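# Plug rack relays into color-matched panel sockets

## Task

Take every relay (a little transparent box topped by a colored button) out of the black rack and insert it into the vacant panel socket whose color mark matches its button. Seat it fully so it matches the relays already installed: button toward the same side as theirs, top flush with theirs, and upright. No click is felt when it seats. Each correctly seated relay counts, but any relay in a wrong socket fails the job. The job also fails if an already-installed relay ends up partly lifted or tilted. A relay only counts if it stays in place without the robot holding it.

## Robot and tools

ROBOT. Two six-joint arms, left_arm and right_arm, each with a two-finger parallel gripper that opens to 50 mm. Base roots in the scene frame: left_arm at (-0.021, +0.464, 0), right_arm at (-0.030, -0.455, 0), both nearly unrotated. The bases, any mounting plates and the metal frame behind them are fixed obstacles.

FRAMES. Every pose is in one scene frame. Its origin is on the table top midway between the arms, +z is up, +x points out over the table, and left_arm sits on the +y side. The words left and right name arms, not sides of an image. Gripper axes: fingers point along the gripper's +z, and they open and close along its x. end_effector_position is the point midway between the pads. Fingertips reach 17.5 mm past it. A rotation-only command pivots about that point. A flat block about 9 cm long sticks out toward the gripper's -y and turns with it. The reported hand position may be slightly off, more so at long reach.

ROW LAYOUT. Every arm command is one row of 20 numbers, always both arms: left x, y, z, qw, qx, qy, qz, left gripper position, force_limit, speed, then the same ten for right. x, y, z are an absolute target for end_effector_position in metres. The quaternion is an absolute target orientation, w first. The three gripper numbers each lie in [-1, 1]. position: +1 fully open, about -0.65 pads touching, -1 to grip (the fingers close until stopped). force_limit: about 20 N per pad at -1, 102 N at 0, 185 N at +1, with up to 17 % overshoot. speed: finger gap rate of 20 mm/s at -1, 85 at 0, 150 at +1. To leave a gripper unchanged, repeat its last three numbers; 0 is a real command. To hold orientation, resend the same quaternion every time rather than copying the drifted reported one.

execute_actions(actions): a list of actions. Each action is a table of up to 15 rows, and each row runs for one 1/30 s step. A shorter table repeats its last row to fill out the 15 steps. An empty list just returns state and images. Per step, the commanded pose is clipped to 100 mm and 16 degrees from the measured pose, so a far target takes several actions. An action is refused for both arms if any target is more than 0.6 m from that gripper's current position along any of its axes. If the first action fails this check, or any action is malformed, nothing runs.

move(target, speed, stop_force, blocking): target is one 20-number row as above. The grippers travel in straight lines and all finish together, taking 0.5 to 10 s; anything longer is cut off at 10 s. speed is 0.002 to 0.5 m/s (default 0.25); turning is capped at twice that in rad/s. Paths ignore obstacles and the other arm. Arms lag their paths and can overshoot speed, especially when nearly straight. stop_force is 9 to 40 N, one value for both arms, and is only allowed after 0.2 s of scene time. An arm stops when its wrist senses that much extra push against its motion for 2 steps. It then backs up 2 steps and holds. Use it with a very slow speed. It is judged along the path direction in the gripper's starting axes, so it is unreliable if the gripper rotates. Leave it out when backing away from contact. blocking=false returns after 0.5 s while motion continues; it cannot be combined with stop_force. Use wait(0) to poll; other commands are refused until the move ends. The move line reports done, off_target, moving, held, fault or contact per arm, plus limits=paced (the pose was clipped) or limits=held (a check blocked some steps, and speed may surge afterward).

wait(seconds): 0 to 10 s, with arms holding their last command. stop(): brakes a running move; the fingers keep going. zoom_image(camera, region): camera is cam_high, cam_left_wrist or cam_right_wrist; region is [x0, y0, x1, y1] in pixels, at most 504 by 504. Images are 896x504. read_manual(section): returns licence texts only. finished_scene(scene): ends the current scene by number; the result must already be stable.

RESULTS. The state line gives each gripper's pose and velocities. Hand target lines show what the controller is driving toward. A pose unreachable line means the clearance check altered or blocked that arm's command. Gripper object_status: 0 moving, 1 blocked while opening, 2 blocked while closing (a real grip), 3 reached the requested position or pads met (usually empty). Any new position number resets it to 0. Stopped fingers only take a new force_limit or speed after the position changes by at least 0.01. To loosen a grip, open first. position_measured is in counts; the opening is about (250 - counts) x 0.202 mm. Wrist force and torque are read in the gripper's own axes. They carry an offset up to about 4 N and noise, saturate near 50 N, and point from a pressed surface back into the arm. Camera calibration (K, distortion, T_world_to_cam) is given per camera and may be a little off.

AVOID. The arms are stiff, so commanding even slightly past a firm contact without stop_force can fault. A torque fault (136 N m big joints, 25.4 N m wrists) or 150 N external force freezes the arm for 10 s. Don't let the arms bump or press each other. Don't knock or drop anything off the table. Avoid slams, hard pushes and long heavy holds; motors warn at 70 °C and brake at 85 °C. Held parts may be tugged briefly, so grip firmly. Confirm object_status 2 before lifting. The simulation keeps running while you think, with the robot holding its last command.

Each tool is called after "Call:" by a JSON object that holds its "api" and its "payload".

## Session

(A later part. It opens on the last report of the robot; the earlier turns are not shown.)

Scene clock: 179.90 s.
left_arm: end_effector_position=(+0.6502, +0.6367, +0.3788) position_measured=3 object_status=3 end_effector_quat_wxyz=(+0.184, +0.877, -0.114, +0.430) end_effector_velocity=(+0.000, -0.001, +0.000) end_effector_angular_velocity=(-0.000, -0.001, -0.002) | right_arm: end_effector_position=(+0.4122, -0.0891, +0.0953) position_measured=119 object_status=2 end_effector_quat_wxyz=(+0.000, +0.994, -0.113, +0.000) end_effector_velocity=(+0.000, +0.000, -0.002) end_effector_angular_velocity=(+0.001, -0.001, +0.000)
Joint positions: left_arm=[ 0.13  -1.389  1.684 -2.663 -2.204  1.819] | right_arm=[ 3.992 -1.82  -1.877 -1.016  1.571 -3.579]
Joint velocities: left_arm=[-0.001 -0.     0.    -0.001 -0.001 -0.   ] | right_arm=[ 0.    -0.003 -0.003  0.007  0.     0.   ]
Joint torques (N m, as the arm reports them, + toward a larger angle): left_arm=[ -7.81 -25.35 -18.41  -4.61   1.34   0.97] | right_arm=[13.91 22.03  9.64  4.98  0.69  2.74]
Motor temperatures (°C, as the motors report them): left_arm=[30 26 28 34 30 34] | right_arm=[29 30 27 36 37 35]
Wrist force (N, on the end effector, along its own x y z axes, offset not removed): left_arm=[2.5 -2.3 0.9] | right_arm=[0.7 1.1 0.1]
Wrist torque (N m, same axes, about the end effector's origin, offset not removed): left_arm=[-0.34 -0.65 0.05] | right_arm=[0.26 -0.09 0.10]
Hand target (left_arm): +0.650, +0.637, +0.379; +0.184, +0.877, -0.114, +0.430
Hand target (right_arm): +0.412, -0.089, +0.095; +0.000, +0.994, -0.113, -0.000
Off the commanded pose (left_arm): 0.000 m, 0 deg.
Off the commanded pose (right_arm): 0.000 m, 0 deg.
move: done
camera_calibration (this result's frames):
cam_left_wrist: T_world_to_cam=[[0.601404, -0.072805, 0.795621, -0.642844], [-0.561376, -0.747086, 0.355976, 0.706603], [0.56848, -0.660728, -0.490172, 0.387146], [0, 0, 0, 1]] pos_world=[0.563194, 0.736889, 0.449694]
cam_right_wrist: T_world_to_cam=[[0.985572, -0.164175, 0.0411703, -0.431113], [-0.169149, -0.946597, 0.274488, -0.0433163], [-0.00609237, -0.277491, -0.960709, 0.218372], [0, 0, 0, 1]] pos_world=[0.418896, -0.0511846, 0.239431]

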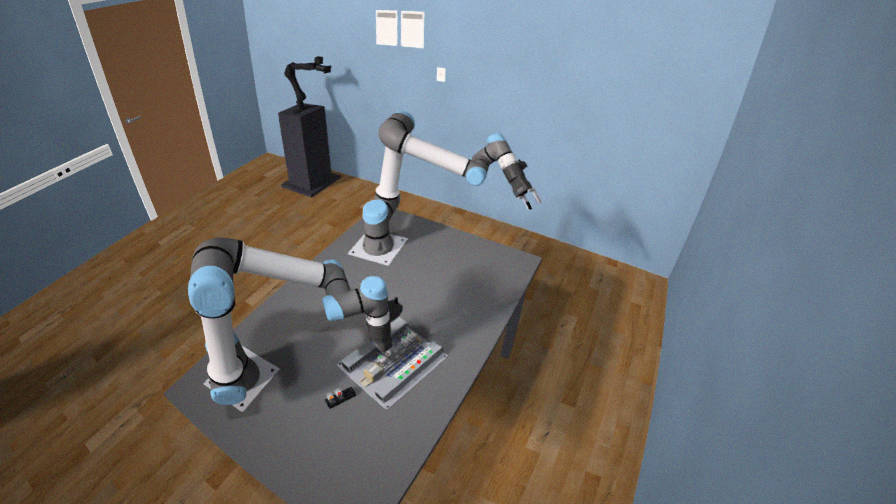

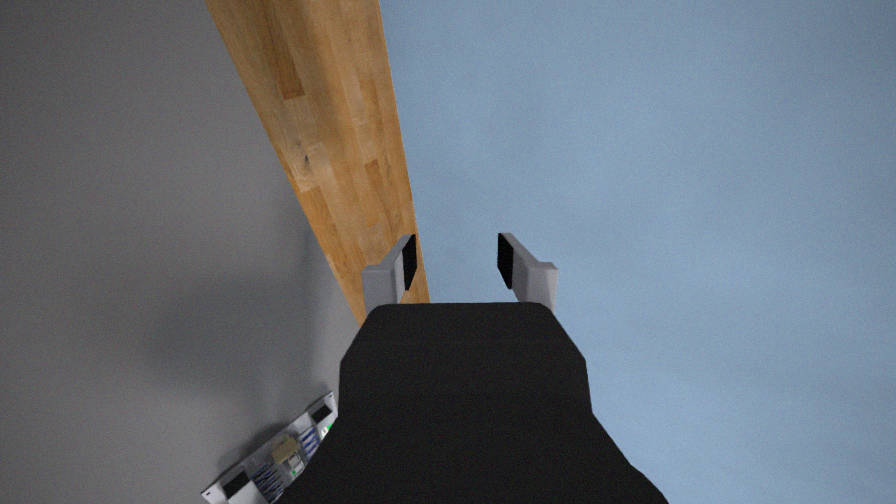

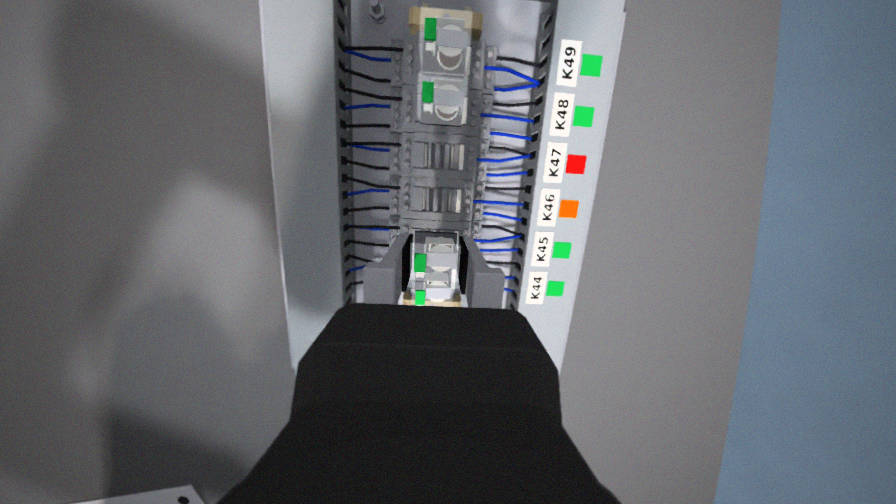

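Call:
{"api": "move", "payload": {"target": [0.6502,0.6367,0.3788,0.184,0.877,-0.114,0.430,1,0,0, 0.4122,-0.089,0.065,0,0.99357,-0.1132,0,-1,-0.3,0], "speed": 0.01, "stop_force": 12}}

Call:
{"api": "zoom_image", "payload": {"camera": "cam_right_wrist", "region": [360, 90, 540, 310]}}

Scene clock: 195.93 s.
left_arm: end_effector_position=(+0.6502, +0.6367, +0.3788) position_measured=3 object_status=3 end_effector_quat_wxyz=(+0.184, +0.877, -0.114, +0.430) end_effector_velocity=(-0.000, -0.000, -0.001) end_effector_angular_velocity=(+0.000, +0.001, +0.000) | right_arm: end_effector_position=(+0.4120, -0.0892, +0.0738) position_measured=119 object_status=2 end_effector_quat_wxyz=(+0.000, +0.994, -0.113, -0.000) end_effector_velocity=(-0.000, -0.000, +0.002) end_effector_angular_velocity=(-0.002, +0.001, +0.000)
Joint positions: left_arm=[ 0.13  -1.389  1.684 -2.663 -2.204  1.819] | right_arm=[ 3.992 -1.849 -1.903 -0.961  1.571 -3.579]
Joint velocities: left_arm=[-0.    -0.     0.001  0.     0.001  0.   ] | right_arm=[ 0.     0.002  0.004 -0.009 -0.     0.   ]
Joint torques (N m, as the arm reports them, + toward a larger angle): left_arm=[ -6.94 -24.87 -19.29  -4.56   1.33   1.22] | right_arm=[ 6.13 30.37 27.04  0.71 -0.5   1.  ]
Motor temperatures (°C, as the motors report them): left_arm=[30 26 28 34 30 34] | right_arm=[29 30 27 36 37 35]
Wrist force (N, on the end effector, along its own x y z axes, offset not removed): left_arm=[3.0 -1.3 -0.6] | right_arm=[-2.0 9.0 -29.0]
Wrist torque (N m, same axes, about the end effector's origin, offset not removed): left_arm=[-0.13 -0.67 0.09] | right_arm=[-0.06 -0.36 -0.04]
Hand target (left_arm): +0.650, +0.637, +0.379; +0.184, +0.877, -0.114, +0.430
Hand target (right_arm): +0.412, -0.089, +0.074; -0.000, +0.994, -0.113, +0.000
Off the commanded pose (left_arm): 0.000 m, 0 deg.
Off the commanded pose (right_arm): 0.009 m, 0 deg.
move: contact (right_arm)
camera_calibration (this result's frames):
cam_left_wrist: T_world_to_cam=[[0.601404, -0.072805, 0.795621, -0.642844], [-0.561376, -0.747086, 0.355977, 0.706603], [0.56848, -0.660728, -0.490172, 0.387146], [0, 0, 0, 1]] pos_world=[0.563194, 0.736889, 0.449694]
cam_right_wrist: T_world_to_cam=[[0.985587, -0.164168, 0.0408391, -0.4301], [-0.169049, -0.946549, 0.274714, -0.0375613], [-0.00644317, -0.277658, -0.960658, 0.197819], [0, 0, 0, 1]] pos_world=[0.418826, -0.0512364, 0.21792]

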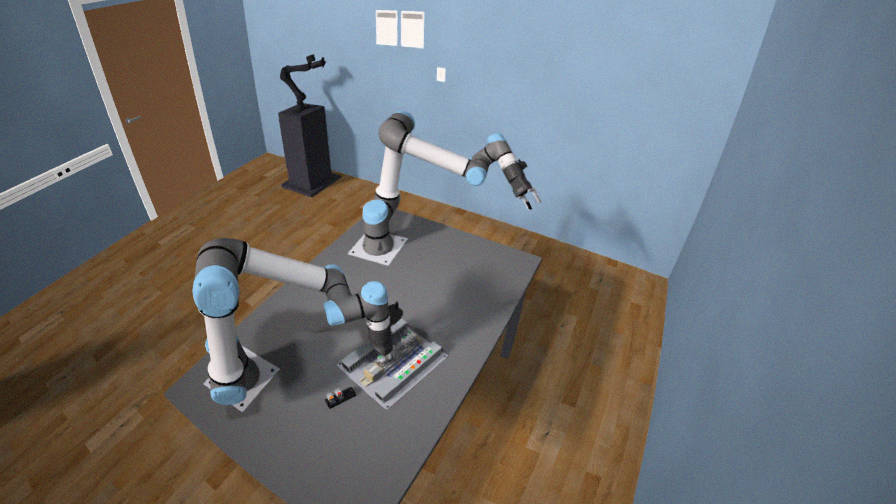

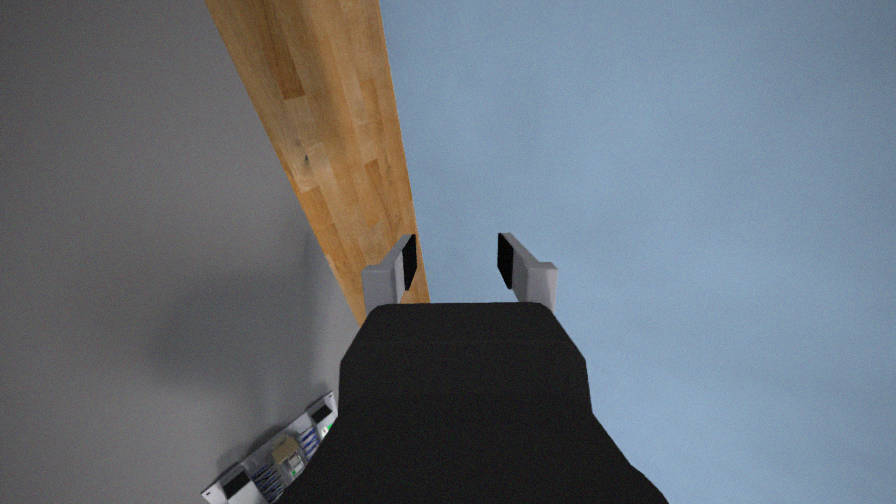

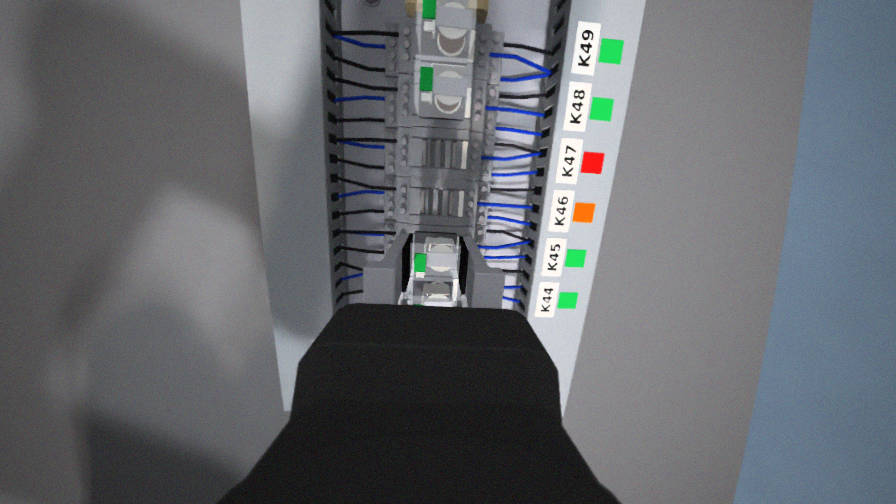

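Region (360, 90, 540, 310) of cam_right_wrist's 896x504 image, scaled by 2.291, with more detail than that image has; it fills the left 412 columns of this view, and the rest is white.

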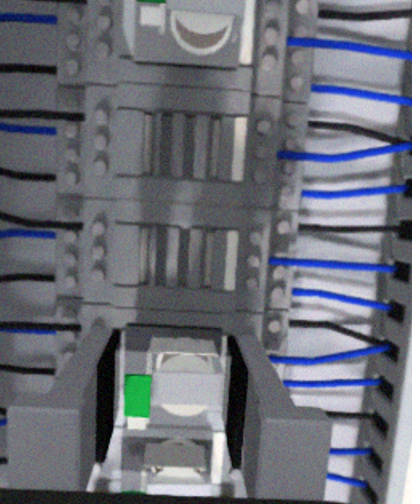

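Call:
{"api": "move", "payload": {"target": [0.6502,0.6367,0.3788,0.184,0.877,-0.114,0.430,1,0,0, 0.4120,-0.0898,0.077,0,0.99357,-0.1132,0,-1,-0.3,0], "speed": 0.01}}

Call:
{"api": "move", "payload": {"target": [0.6502,0.6367,0.3788,0.184,0.877,-0.114,0.430,1,0,0, 0.4120,-0.0898,0.064,0,0.99357,-0.1132,0,-1,-0.3,0], "speed": 0.005, "stop_force": 12}}

Scene clock: 203.60 s.
left_arm: end_effector_position=(+0.6502, +0.6367, +0.3788) position_measured=3 object_status=3 end_effector_quat_wxyz=(+0.184, +0.877, -0.114, +0.430) end_effector_velocity=(-0.000, +0.000, -0.000) end_effector_angular_velocity=(-0.000, +0.001, -0.000) | right_arm: end_effector_position=(+0.4120, -0.0898, +0.0769) position_measured=119 object_status=2 end_effector_quat_wxyz=(+0.000, +0.994, -0.113, +0.000) end_effector_velocity=(-0.000, -0.000, +0.001) end_effector_angular_velocity=(-0.000, +0.001, -0.000)
Joint positions: left_arm=[ 0.13  -1.389  1.684 -2.663 -2.204  1.819] | right_arm=[ 3.992 -1.843 -1.901 -0.968  1.571 -3.58 ]
Joint velocities: left_arm=[ 0.     0.    -0.     0.001 -0.     0.   ] | right_arm=[-0.001  0.002  0.001 -0.003  0.    -0.   ]
Joint torques (N m, as the arm reports them, + toward a larger angle): left_arm=[ -7.   -24.94 -19.26  -4.68   1.69   1.13] | right_arm=[-10.84  47.81  32.68   1.62  -0.31  -2.36]
Motor temperatures (°C, as the motors report them): left_arm=[30 26 28 34 30 34] | right_arm=[29 30 27 36 37 35]
Wrist force (N, on the end effector, along its own x y z axes, offset not removed): left_arm=[3.3 -0.4 0.0] | right_arm=[2.0 1.8 0.0]
Wrist torque (N m, same axes, about the end effector's origin, offset not removed): left_arm=[0.02 -0.70 0.11] | right_arm=[0.28 -0.30 -0.04]
Hand target (left_arm): +0.650, +0.637, +0.379; +0.184, +0.877, -0.114, +0.430
Hand target (right_arm): +0.412, -0.090, +0.077; -0.000, +0.994, -0.113, -0.000
Off the commanded pose (left_arm): 0.000 m, 0 deg.
Off the commanded pose (right_arm): 0.000 m, 0 deg.
move: done
camera_calibration (this result's frames):
cam_left_wrist: T_world_to_cam=[[0.601404, -0.0728052, 0.795621, -0.642844], [-0.561376, -0.747086, 0.355976, 0.706603], [0.56848, -0.660728, -0.490172, 0.387146], [0, 0, 0, 1]] pos_world=[0.563194, 0.736889, 0.449694]
cam_right_wrist: T_world_to_cam=[[0.985577, -0.164148, 0.0411544, -0.430313], [-0.169119, -0.946615, 0.274444, -0.0389422], [-0.00609211, -0.277446, -0.960722, 0.200506], [0, 0, 0, 1]] pos_world=[0.418742, -0.0518687, 0.221028]

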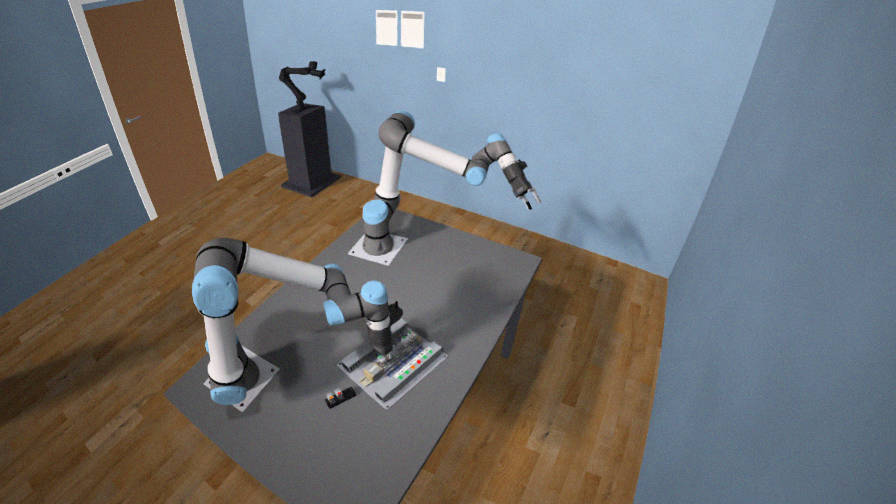

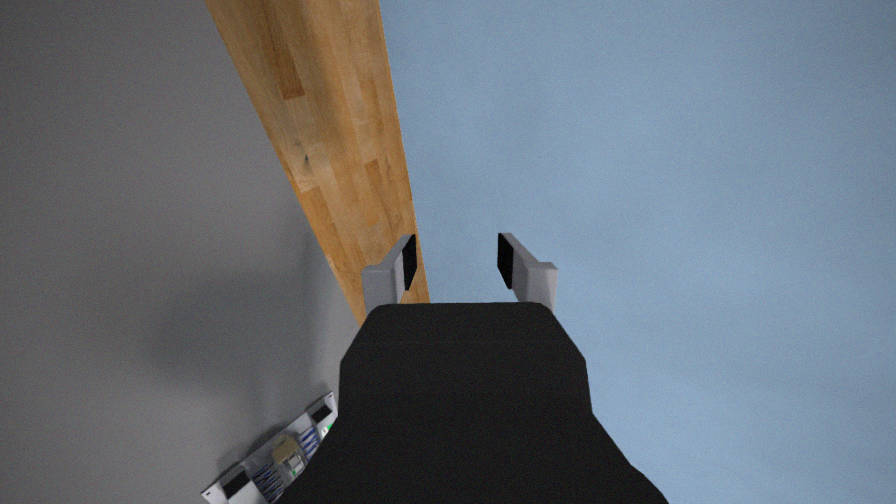

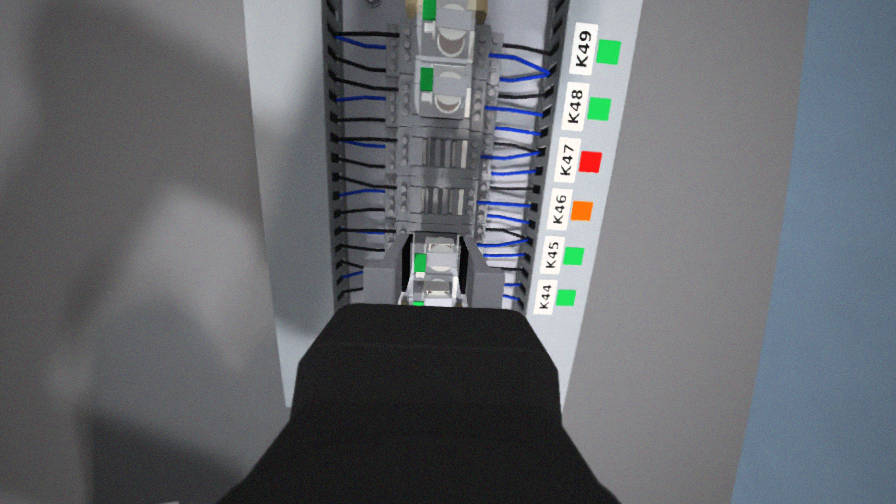

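Scene clock: 204.60 s.
left_arm: end_effector_position=(+0.6502, +0.6367, +0.3788) position_measured=3 object_status=3 end_effector_quat_wxyz=(+0.184, +0.877, -0.114, +0.430) end_effector_velocity=(+0.000, +0.000, +0.000) end_effector_angular_velocity=(+0.000, +0.000, +0.001) | right_arm: end_effector_position=(+0.4119, -0.0898, +0.0736) position_measured=119 object_status=2 end_effector_quat_wxyz=(+0.000, +0.994, -0.113, -0.000) end_effector_velocity=(-0.001, -0.001, +0.000) end_effector_angular_velocity=(-0.003, +0.002, -0.000)
Joint positions: left_arm=[ 0.13  -1.389  1.684 -2.663 -2.204  1.819] | right_arm=[ 3.992 -1.848 -1.905 -0.96   1.571 -3.58 ]
Joint velocities: left_arm=[ 0.     0.    -0.001  0.001  0.001 -0.   ] | right_arm=[-0.     0.001 -0.    -0.005  0.    -0.   ]
Joint torques (N m, as the arm reports them, + toward a larger angle): left_arm=[ -7.4  -25.4  -19.03  -4.84   1.47   1.09] | right_arm=[-11.49  32.39  24.83   0.16  -1.65  -2.35]
Motor temperatures (°C, as the motors report them): left_arm=[30 26 28 34 30 34] | right_arm=[29 30 27 36 37 35]
Wrist force (N, on the end effector, along its own x y z axes, offset not removed): left_arm=[1.7 -1.0 0.6] | right_arm=[-4.8 4.0 -26.8]
Wrist torque (N m, same axes, about the end effector's origin, offset not removed): left_arm=[-0.04 -0.38 0.11] | right_arm=[-0.04 -0.54 -0.02]
Hand target (left_arm): +0.650, +0.637, +0.379; +0.184, +0.877, -0.114, +0.430
Hand target (right_arm): +0.412, -0.090, +0.074; -0.000, +0.994, -0.113, +0.000
Off the commanded pose (left_arm): 0.000 m, 0 deg.
Off the commanded pose (right_arm): 0.010 m, 0 deg.
move: contact (right_arm)
camera_calibration (this result's frames):
cam_left_wrist: T_world_to_cam=[[0.601404, -0.0728051, 0.795621, -0.642844], [-0.561376, -0.747086, 0.355976, 0.706603], [0.56848, -0.660728, -0.490172, 0.387146], [0, 0, 0, 1]] pos_world=[0.563194, 0.736889, 0.449694]
cam_right_wrist: T_world_to_cam=[[0.985584, -0.164147, 0.0409786, -0.430106], [-0.169068, -0.946584, 0.274582, -0.0381528], [-0.0062822, -0.277552, -0.96069, 0.197416], [0, 0, 0, 1]] pos_world=[0.418696, -0.0519225, 0.217757]

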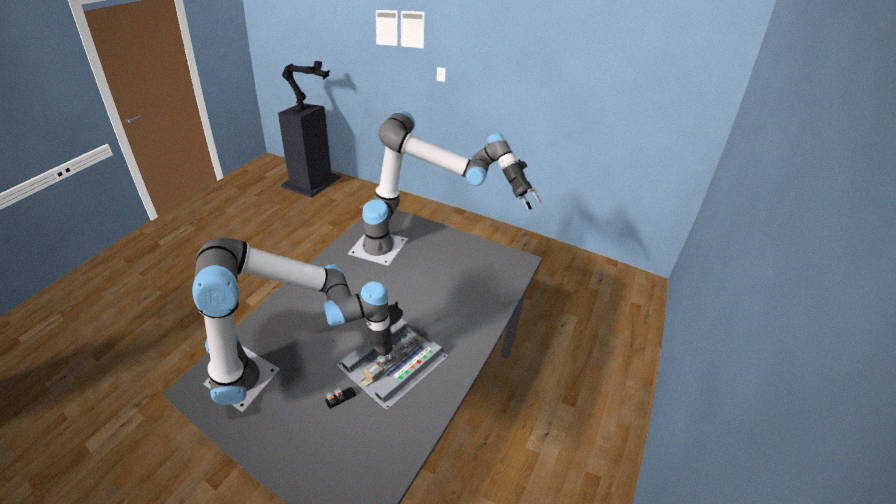

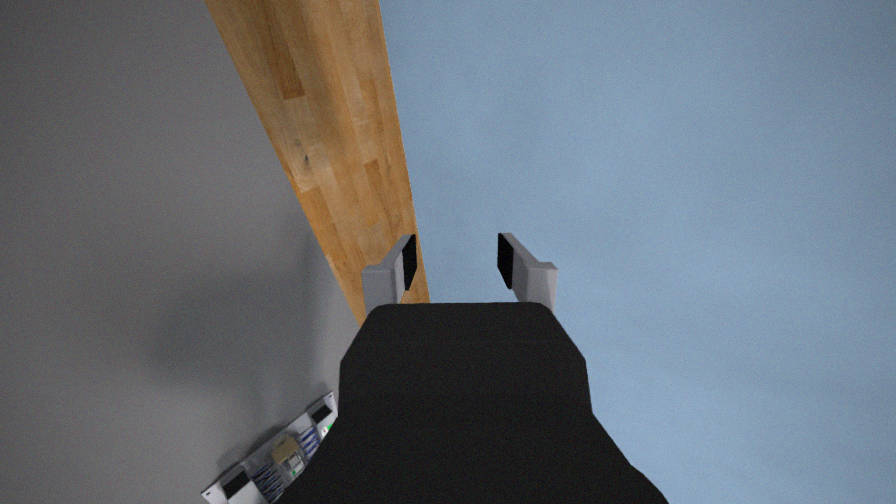

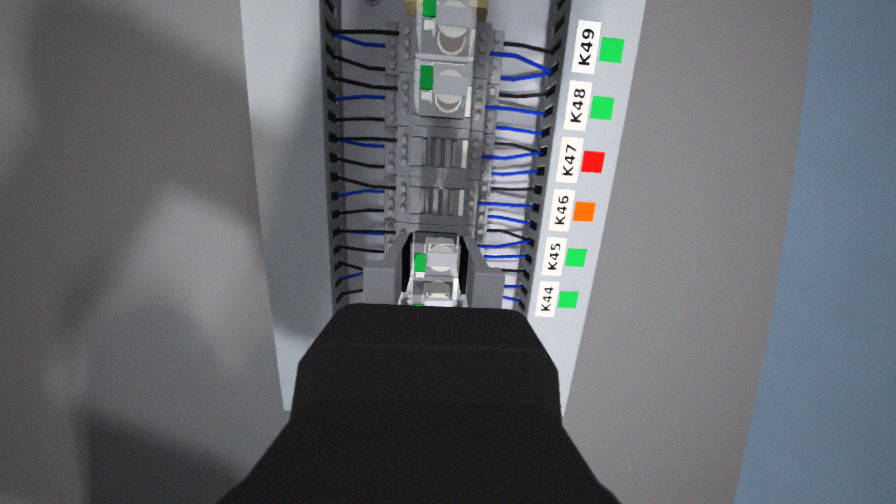

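Call:
{"api": "zoom_image", "payload": {"camera": "cam_right_wrist", "region": [385, 180, 495, 310]}}

Call:
{"api": "zoom_image", "payload": {"camera": "cam_high", "region": [360, 325, 420, 375]}}

Region (385, 180, 495, 310) of cam_right_wrist's 896x504 image, scaled by 3.877, with more detail than that image has; it fills the left 426 columns of this view, and the rest is white.

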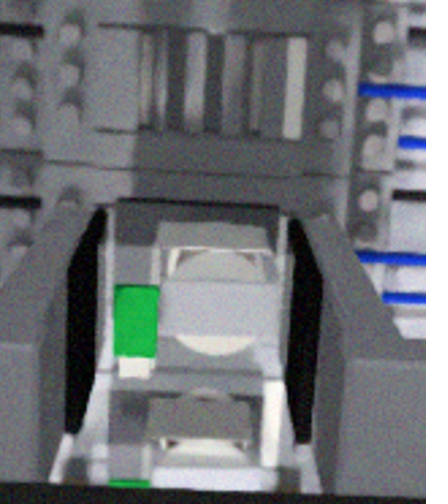

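Region (360, 325, 420, 375) of cam_high's 896x504 image, scaled by 8.400, with more detail than that image has.

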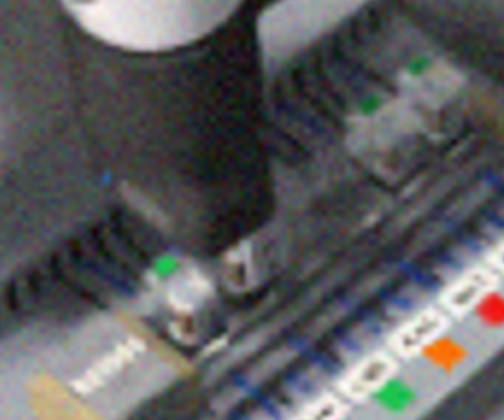

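Call:
{"api": "move", "payload": {"target": [0.6502,0.6367,0.3788,0.184,0.877,-0.114,0.430,1,0,0, 0.4110,-0.0896,0.0765,0,0.99357,-0.1132,0,-1,-0.3,0], "speed": 0.01}}

Call:
{"api": "move", "payload": {"target": [0.6502,0.6367,0.3788,0.184,0.877,-0.114,0.430,1,0,0, 0.4110,-0.0896,0.064,0,0.99357,-0.1132,0,-1,-0.3,0], "speed": 0.004, "stop_force": 12}}

Scene clock: 221.23 s.
left_arm: end_effector_position=(+0.6502, +0.6367, +0.3788) position_measured=3 object_status=3 end_effector_quat_wxyz=(+0.184, +0.877, -0.114, +0.430) end_effector_velocity=(-0.000, +0.000, -0.001) end_effector_angular_velocity=(-0.001, +0.002, +0.000) | right_arm: end_effector_position=(+0.4111, -0.0896, +0.0764) position_measured=119 object_status=2 end_effector_quat_wxyz=(+0.000, +0.994, -0.113, +0.000) end_effector_velocity=(-0.000, +0.000, +0.001) end_effector_angular_velocity=(+0.001, -0.000, +0.000)
Joint positions: left_arm=[ 0.13  -1.389  1.684 -2.663 -2.204  1.819] | right_arm=[ 3.993 -1.843 -1.903 -0.966  1.571 -3.578]
Joint velocities: left_arm=[ 0.    -0.     0.001  0.001  0.     0.   ] | right_arm=[ 0.001  0.002  0.    -0.002  0.001  0.001]
Joint torques (N m, as the arm reports them, + toward a larger angle): left_arm=[ -6.86 -24.   -19.24  -4.91   1.55   1.25] | right_arm=[13.09 47.6  33.91  1.83  1.34  2.61]
Motor temperatures (°C, as the motors report them): left_arm=[30 26 28 34 30 34] | right_arm=[29 30 27 36 37 35]
Wrist force (N, on the end effector, along its own x y z axes, offset not removed): left_arm=[3.1 -0.2 -0.8] | right_arm=[0.5 1.2 1.2]
Wrist torque (N m, same axes, about the end effector's origin, offset not removed): left_arm=[0.04 -0.69 -0.02] | right_arm=[0.37 -0.09 0.03]
Hand target (left_arm): +0.650, +0.637, +0.379; +0.184, +0.877, -0.114, +0.430
Hand target (right_arm): +0.411, -0.090, +0.076; +0.000, +0.994, -0.113, +0.000
Off the commanded pose (left_arm): 0.000 m, 0 deg.
Off the commanded pose (right_arm): 0.000 m, 0 deg.
move: done
camera_calibration (this result's frames):
cam_left_wrist: T_world_to_cam=[[0.601404, -0.0728052, 0.795621, -0.642844], [-0.561376, -0.747086, 0.355976, 0.706603], [0.56848, -0.660728, -0.490172, 0.387146], [0, 0, 0, 1]] pos_world=[0.563194, 0.736889, 0.449694]
cam_right_wrist: T_world_to_cam=[[0.985567, -0.164198, 0.0411991, -0.429359], [-0.169179, -0.946598, 0.274465, -0.0388194], [-0.00606761, -0.277473, -0.960714, 0.20005], [0, 0, 0, 1]] pos_world=[0.417808, -0.0517378, 0.220534]

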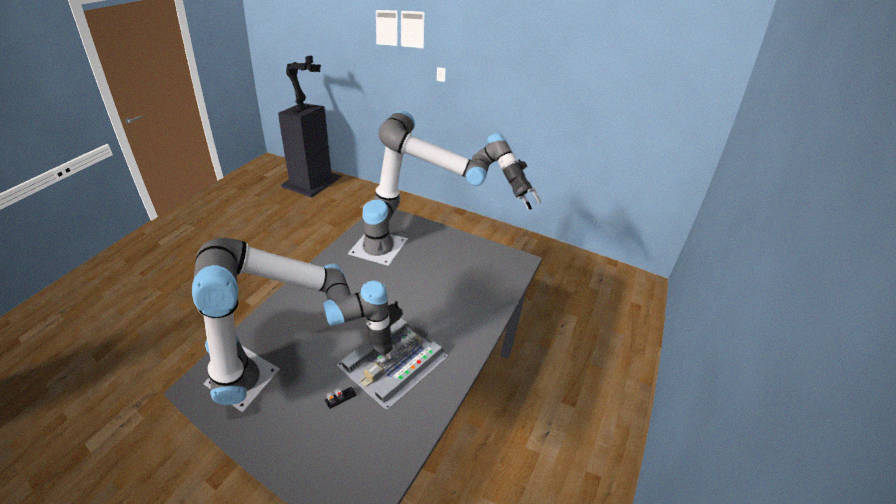

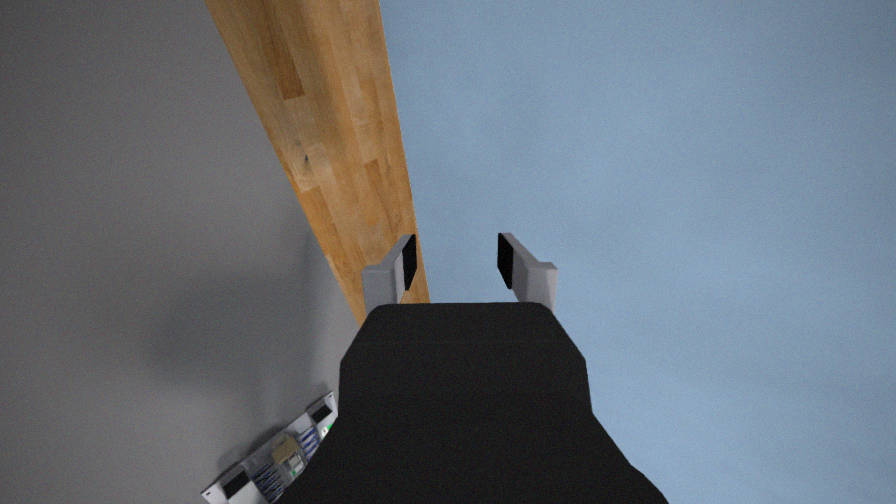

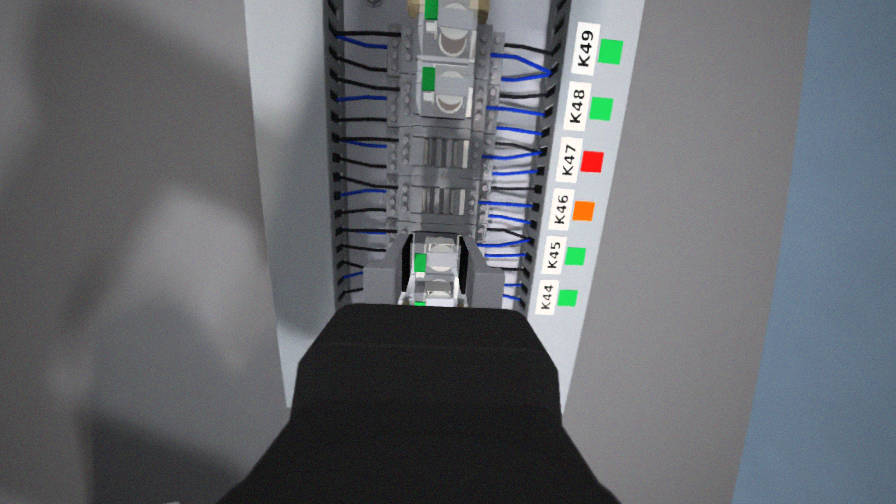

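Scene clock: 222.27 s.
left_arm: end_effector_position=(+0.6502, +0.6367, +0.3788) position_measured=3 object_status=3 end_effector_quat_wxyz=(+0.184, +0.877, -0.114, +0.430) end_effector_velocity=(+0.000, +0.000, +0.001) end_effector_angular_velocity=(-0.001, -0.000, -0.000) | right_arm: end_effector_position=(+0.4110, -0.0897, +0.0736) position_measured=119 object_status=2 end_effector_quat_wxyz=(+0.000, +0.994, -0.113, -0.000) end_effector_velocity=(-0.001, -0.001, +0.000) end_effector_angular_velocity=(-0.002, +0.002, +0.000)
Joint positions: left_arm=[ 0.13  -1.389  1.684 -2.663 -2.204  1.819] | right_arm=[ 3.993 -1.847 -1.907 -0.959  1.571 -3.578]
Joint velocities: left_arm=[ 0.     0.    -0.001  0.    -0.001 -0.   ] | right_arm=[ 0.     0.001  0.    -0.004  0.    -0.   ]
Joint torques (N m, as the arm reports them, + toward a larger angle): left_arm=[ -5.01 -24.25 -18.13  -4.91   1.38   1.  ] | right_arm=[12.6  37.09 20.13 -0.65  1.    2.15]
Motor temperatures (°C, as the motors report them): left_arm=[30 26 28 34 30 34] | right_arm=[29 30 27 36 37 35]
Wrist force (N, on the end effector, along its own x y z axes, offset not removed): left_arm=[2.2 -0.3 2.0] | right_arm=[5.3 1.2 -18.4]
Wrist torque (N m, same axes, about the end effector's origin, offset not removed): left_arm=[0.06 -0.52 0.07] | right_arm=[-0.21 0.18 0.04]
Hand target (left_arm): +0.650, +0.637, +0.379; +0.184, +0.877, -0.114, +0.430
Hand target (right_arm): +0.411, -0.090, +0.074; -0.000, +0.994, -0.113, +0.000
Off the commanded pose (left_arm): 0.000 m, 0 deg.
Off the commanded pose (right_arm): 0.010 m, 0 deg.
move: contact (right_arm)
camera_calibration (this result's frames):
cam_left_wrist: T_world_to_cam=[[0.601404, -0.0728049, 0.795621, -0.642844], [-0.561376, -0.747086, 0.355977, 0.706603], [0.56848, -0.660728, -0.490172, 0.387146], [0, 0, 0, 1]] pos_world=[0.563194, 0.736889, 0.449694]
cam_right_wrist: T_world_to_cam=[[0.985572, -0.164189, 0.0411051, -0.429192], [-0.169144, -0.94657, 0.274583, -0.0381145], [-0.00617465, -0.277574, -0.960684, 0.197387], [0, 0, 0, 1]] pos_world=[0.417772, -0.0517572, 0.217734]

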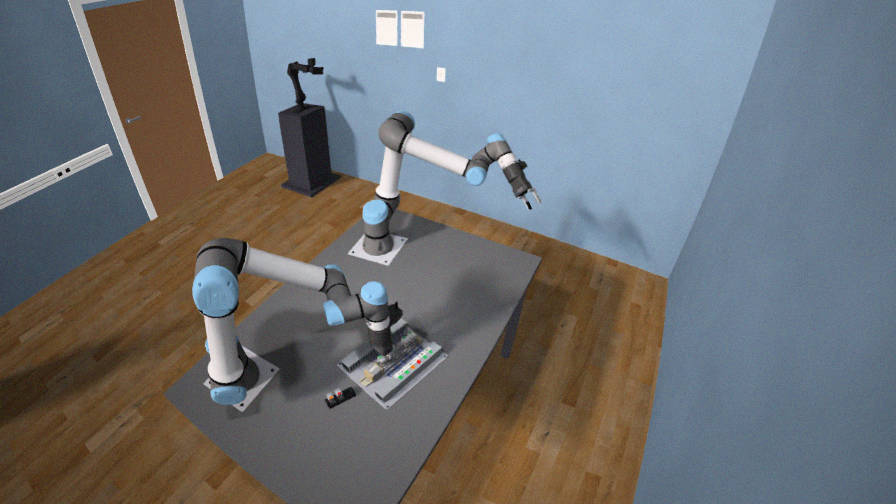

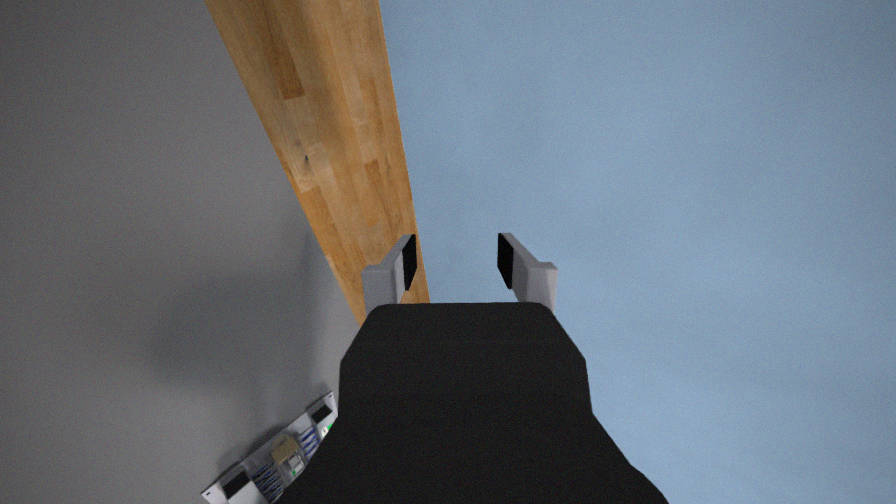

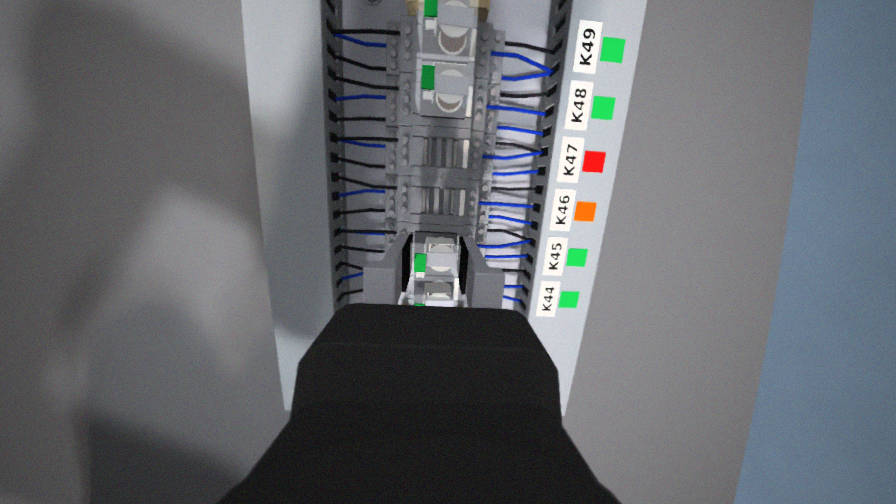

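Call:
{"api": "move", "payload": {"target": [0.6502,0.6367,0.3788,0.184,0.877,-0.114,0.430,1,0,0, 0.4114,-0.0897,0.0758,0,0.99357,-0.1132,0,-1,-0.3,0], "speed": 0.01}}

Call:
{"api": "move", "payload": {"target": [0.6502,0.6367,0.3788,0.184,0.877,-0.114,0.430,1,0,0, 0.4114,-0.0897,0.064,0,0.99357,-0.1132,0,-1,-0.3,0], "speed": 0.003, "stop_force": 25}}

Scene clock: 226.57 s.
left_arm: end_effector_position=(+0.6502, +0.6367, +0.3788) position_measured=3 object_status=3 end_effector_quat_wxyz=(+0.184, +0.877, -0.114, +0.430) end_effector_velocity=(-0.000, -0.001, -0.001) end_effector_angular_velocity=(-0.001, +0.001, -0.001) | right_arm: end_effector_position=(+0.4114, -0.0897, +0.0757) position_measured=119 object_status=2 end_effector_quat_wxyz=(-0.000, +0.994, -0.113, +0.000) end_effector_velocity=(+0.000, -0.000, +0.001) end_effector_angular_velocity=(+0.000, -0.000, -0.000)
Joint positions: left_arm=[ 0.13  -1.389  1.684 -2.663 -2.204  1.819] | right_arm=[ 3.993 -1.844 -1.904 -0.965  1.571 -3.579]
Joint velocities: left_arm=[-0.001 -0.     0.002 -0.001 -0.001  0.   ] | right_arm=[-0.001  0.001  0.001 -0.002 -0.    -0.   ]
Joint torques (N m, as the arm reports them, + toward a larger angle): left_arm=[ -5.94 -25.54 -20.61  -4.73   1.47   1.06] | right_arm=[-11.17  47.76  33.58   1.84   1.42  -2.56]
Motor temperatures (°C, as the motors report them): left_arm=[30 26 28 34 30 34] | right_arm=[29 30 27 36 37 35]
Wrist force (N, on the end effector, along its own x y z axes, offset not removed): left_arm=[3.4 -0.2 0.4] | right_arm=[2.0 1.8 1.1]
Wrist torque (N m, same axes, about the end effector's origin, offset not removed): left_arm=[0.13 -0.80 -0.03] | right_arm=[0.41 -0.31 0.01]
Hand target (left_arm): +0.650, +0.637, +0.379; +0.184, +0.877, -0.114, +0.430
Hand target (right_arm): +0.411, -0.090, +0.076; -0.000, +0.994, -0.113, +0.000
Off the commanded pose (left_arm): 0.000 m, 0 deg.
Off the commanded pose (right_arm): 0.000 m, 0 deg.
move: done
camera_calibration (this result's frames):
cam_left_wrist: T_world_to_cam=[[0.601404, -0.0728049, 0.795621, -0.642844], [-0.561376, -0.747086, 0.355977, 0.706603], [0.56848, -0.660728, -0.490172, 0.387146], [0, 0, 0, 1]] pos_world=[0.563194, 0.736889, 0.449694]
cam_right_wrist: T_world_to_cam=[[0.985581, -0.16413, 0.0411354, -0.429623], [-0.169097, -0.946623, 0.274427, -0.0386609], [-0.00610209, -0.277426, -0.960728, 0.199415], [0, 0, 0, 1]] pos_world=[0.418108, -0.0517886, 0.219866]

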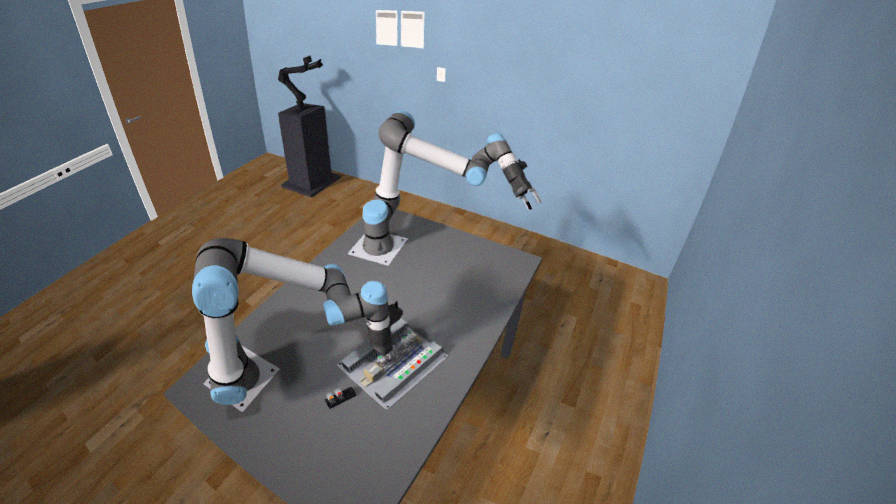

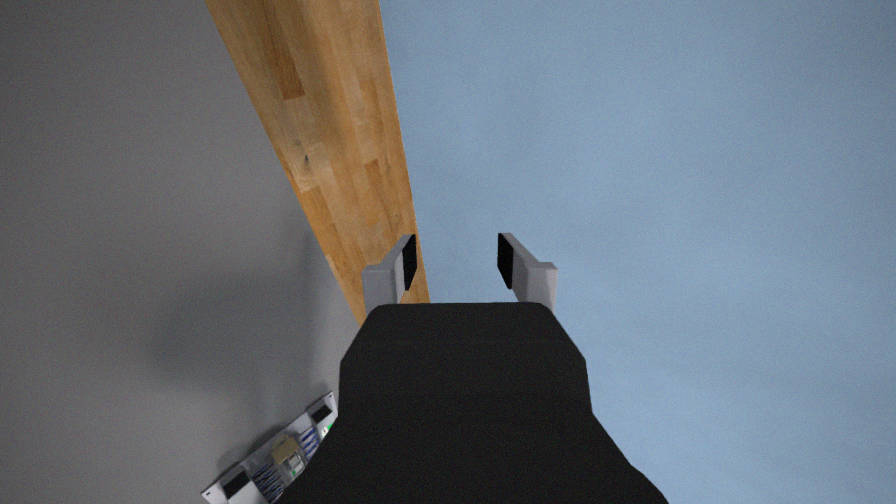

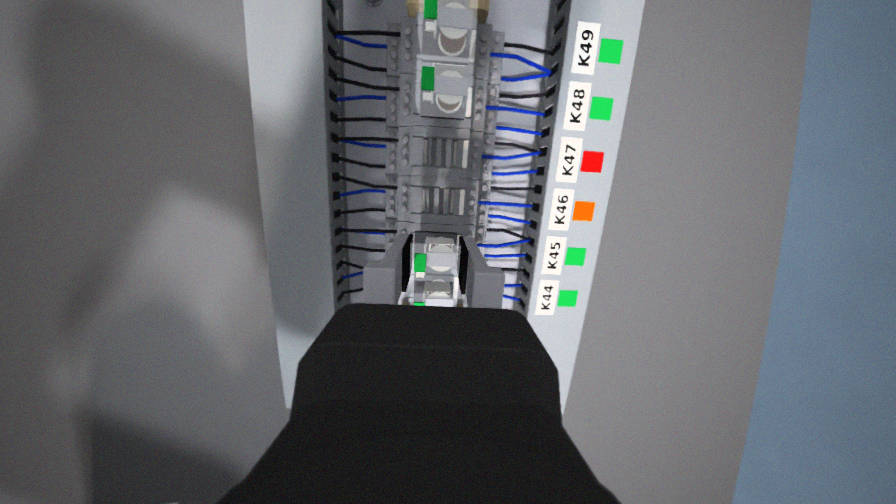

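Scene clock: 227.93 s.
left_arm: end_effector_position=(+0.6502, +0.6367, +0.3788) position_measured=3 object_status=3 end_effector_quat_wxyz=(+0.184, +0.877, -0.114, +0.430) end_effector_velocity=(+0.000, -0.000, +0.000) end_effector_angular_velocity=(-0.000, +0.000, -0.000) | right_arm: end_effector_position=(+0.4114, -0.0897, +0.0727) position_measured=119 object_status=2 end_effector_quat_wxyz=(+0.000, +0.994, -0.113, -0.000) end_effector_velocity=(-0.000, -0.000, -0.000) end_effector_angular_velocity=(-0.002, +0.001, -0.000)
Joint positions: left_arm=[ 0.13  -1.389  1.684 -2.663 -2.204  1.819] | right_arm=[ 3.993 -1.848 -1.907 -0.957  1.571 -3.579]
Joint velocities: left_arm=[-0.     0.    -0.     0.001 -0.     0.   ] | right_arm=[ 0.    -0.    -0.    -0.002 -0.     0.   ]
Joint torques (N m, as the arm reports them, + toward a larger angle): left_arm=[ -6.13 -25.4  -19.78  -4.78   1.38   1.05] | right_arm=[-9.83 27.06 14.57  0.12  1.25 -1.87]
Motor temperatures (°C, as the motors report them): left_arm=[30 26 28 34 30 34] | right_arm=[29 30 27 36 37 35]
Wrist force (N, on the end effector, along its own x y z axes, offset not removed): left_arm=[3.6 -0.9 0.4] | right_arm=[1.3 8.5 -32.2]
Wrist torque (N m, same axes, about the end effector's origin, offset not removed): left_arm=[-0.08 -0.70 0.00] | right_arm=[0.01 -0.46 0.01]
Hand target (left_arm): +0.650, +0.637, +0.379; +0.184, +0.877, -0.114, +0.430
Hand target (right_arm): +0.411, -0.090, +0.073; -0.000, +0.994, -0.113, +0.000
Off the commanded pose (left_arm): 0.000 m, 0 deg.
Off the commanded pose (right_arm): 0.009 m, 0 deg.
move: contact (right_arm)
camera_calibration (this result's frames):
cam_left_wrist: T_world_to_cam=[[0.601404, -0.0728049, 0.795621, -0.642844], [-0.561376, -0.747086, 0.355977, 0.706603], [0.56848, -0.660728, -0.490172, 0.387146], [0, 0, 0, 1]] pos_world=[0.563194, 0.736889, 0.449694]
cam_right_wrist: T_world_to_cam=[[0.985579, -0.164147, 0.0411173, -0.429495], [-0.169107, -0.946613, 0.274456, -0.037853], [-0.00612906, -0.277452, -0.96072, 0.196486], [0, 0, 0, 1]] pos_world=[0.418104, -0.0518171, 0.216817]

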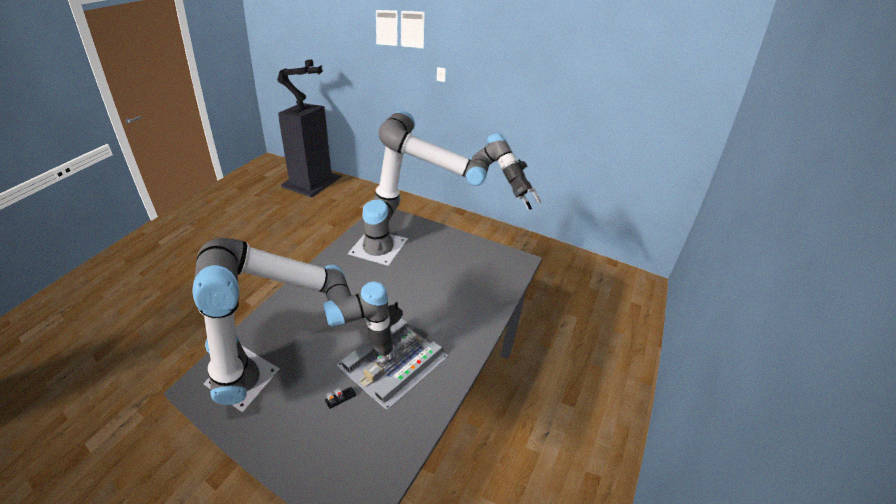

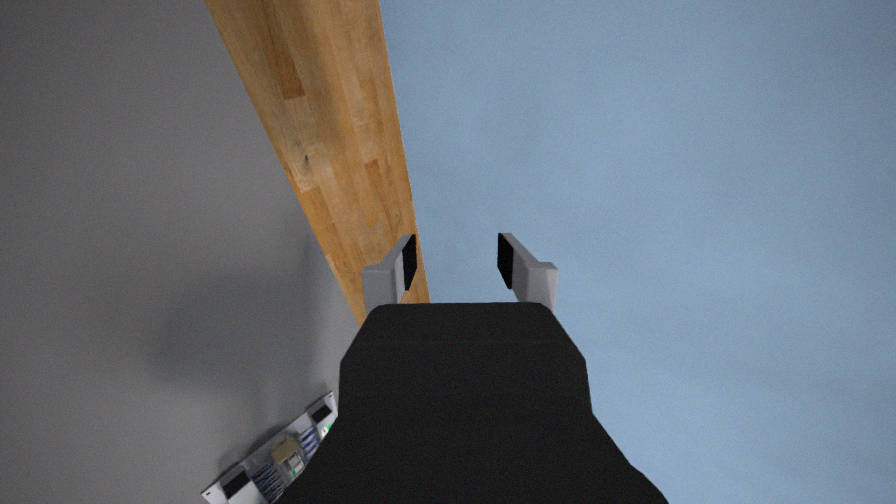

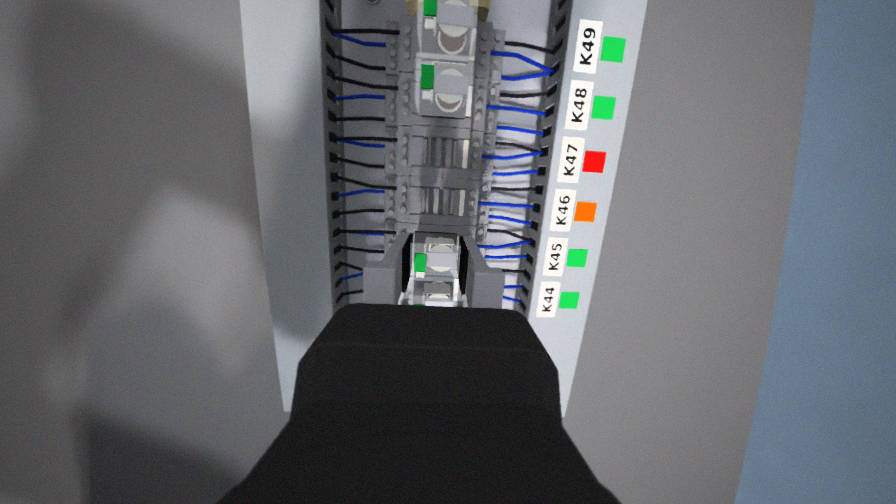

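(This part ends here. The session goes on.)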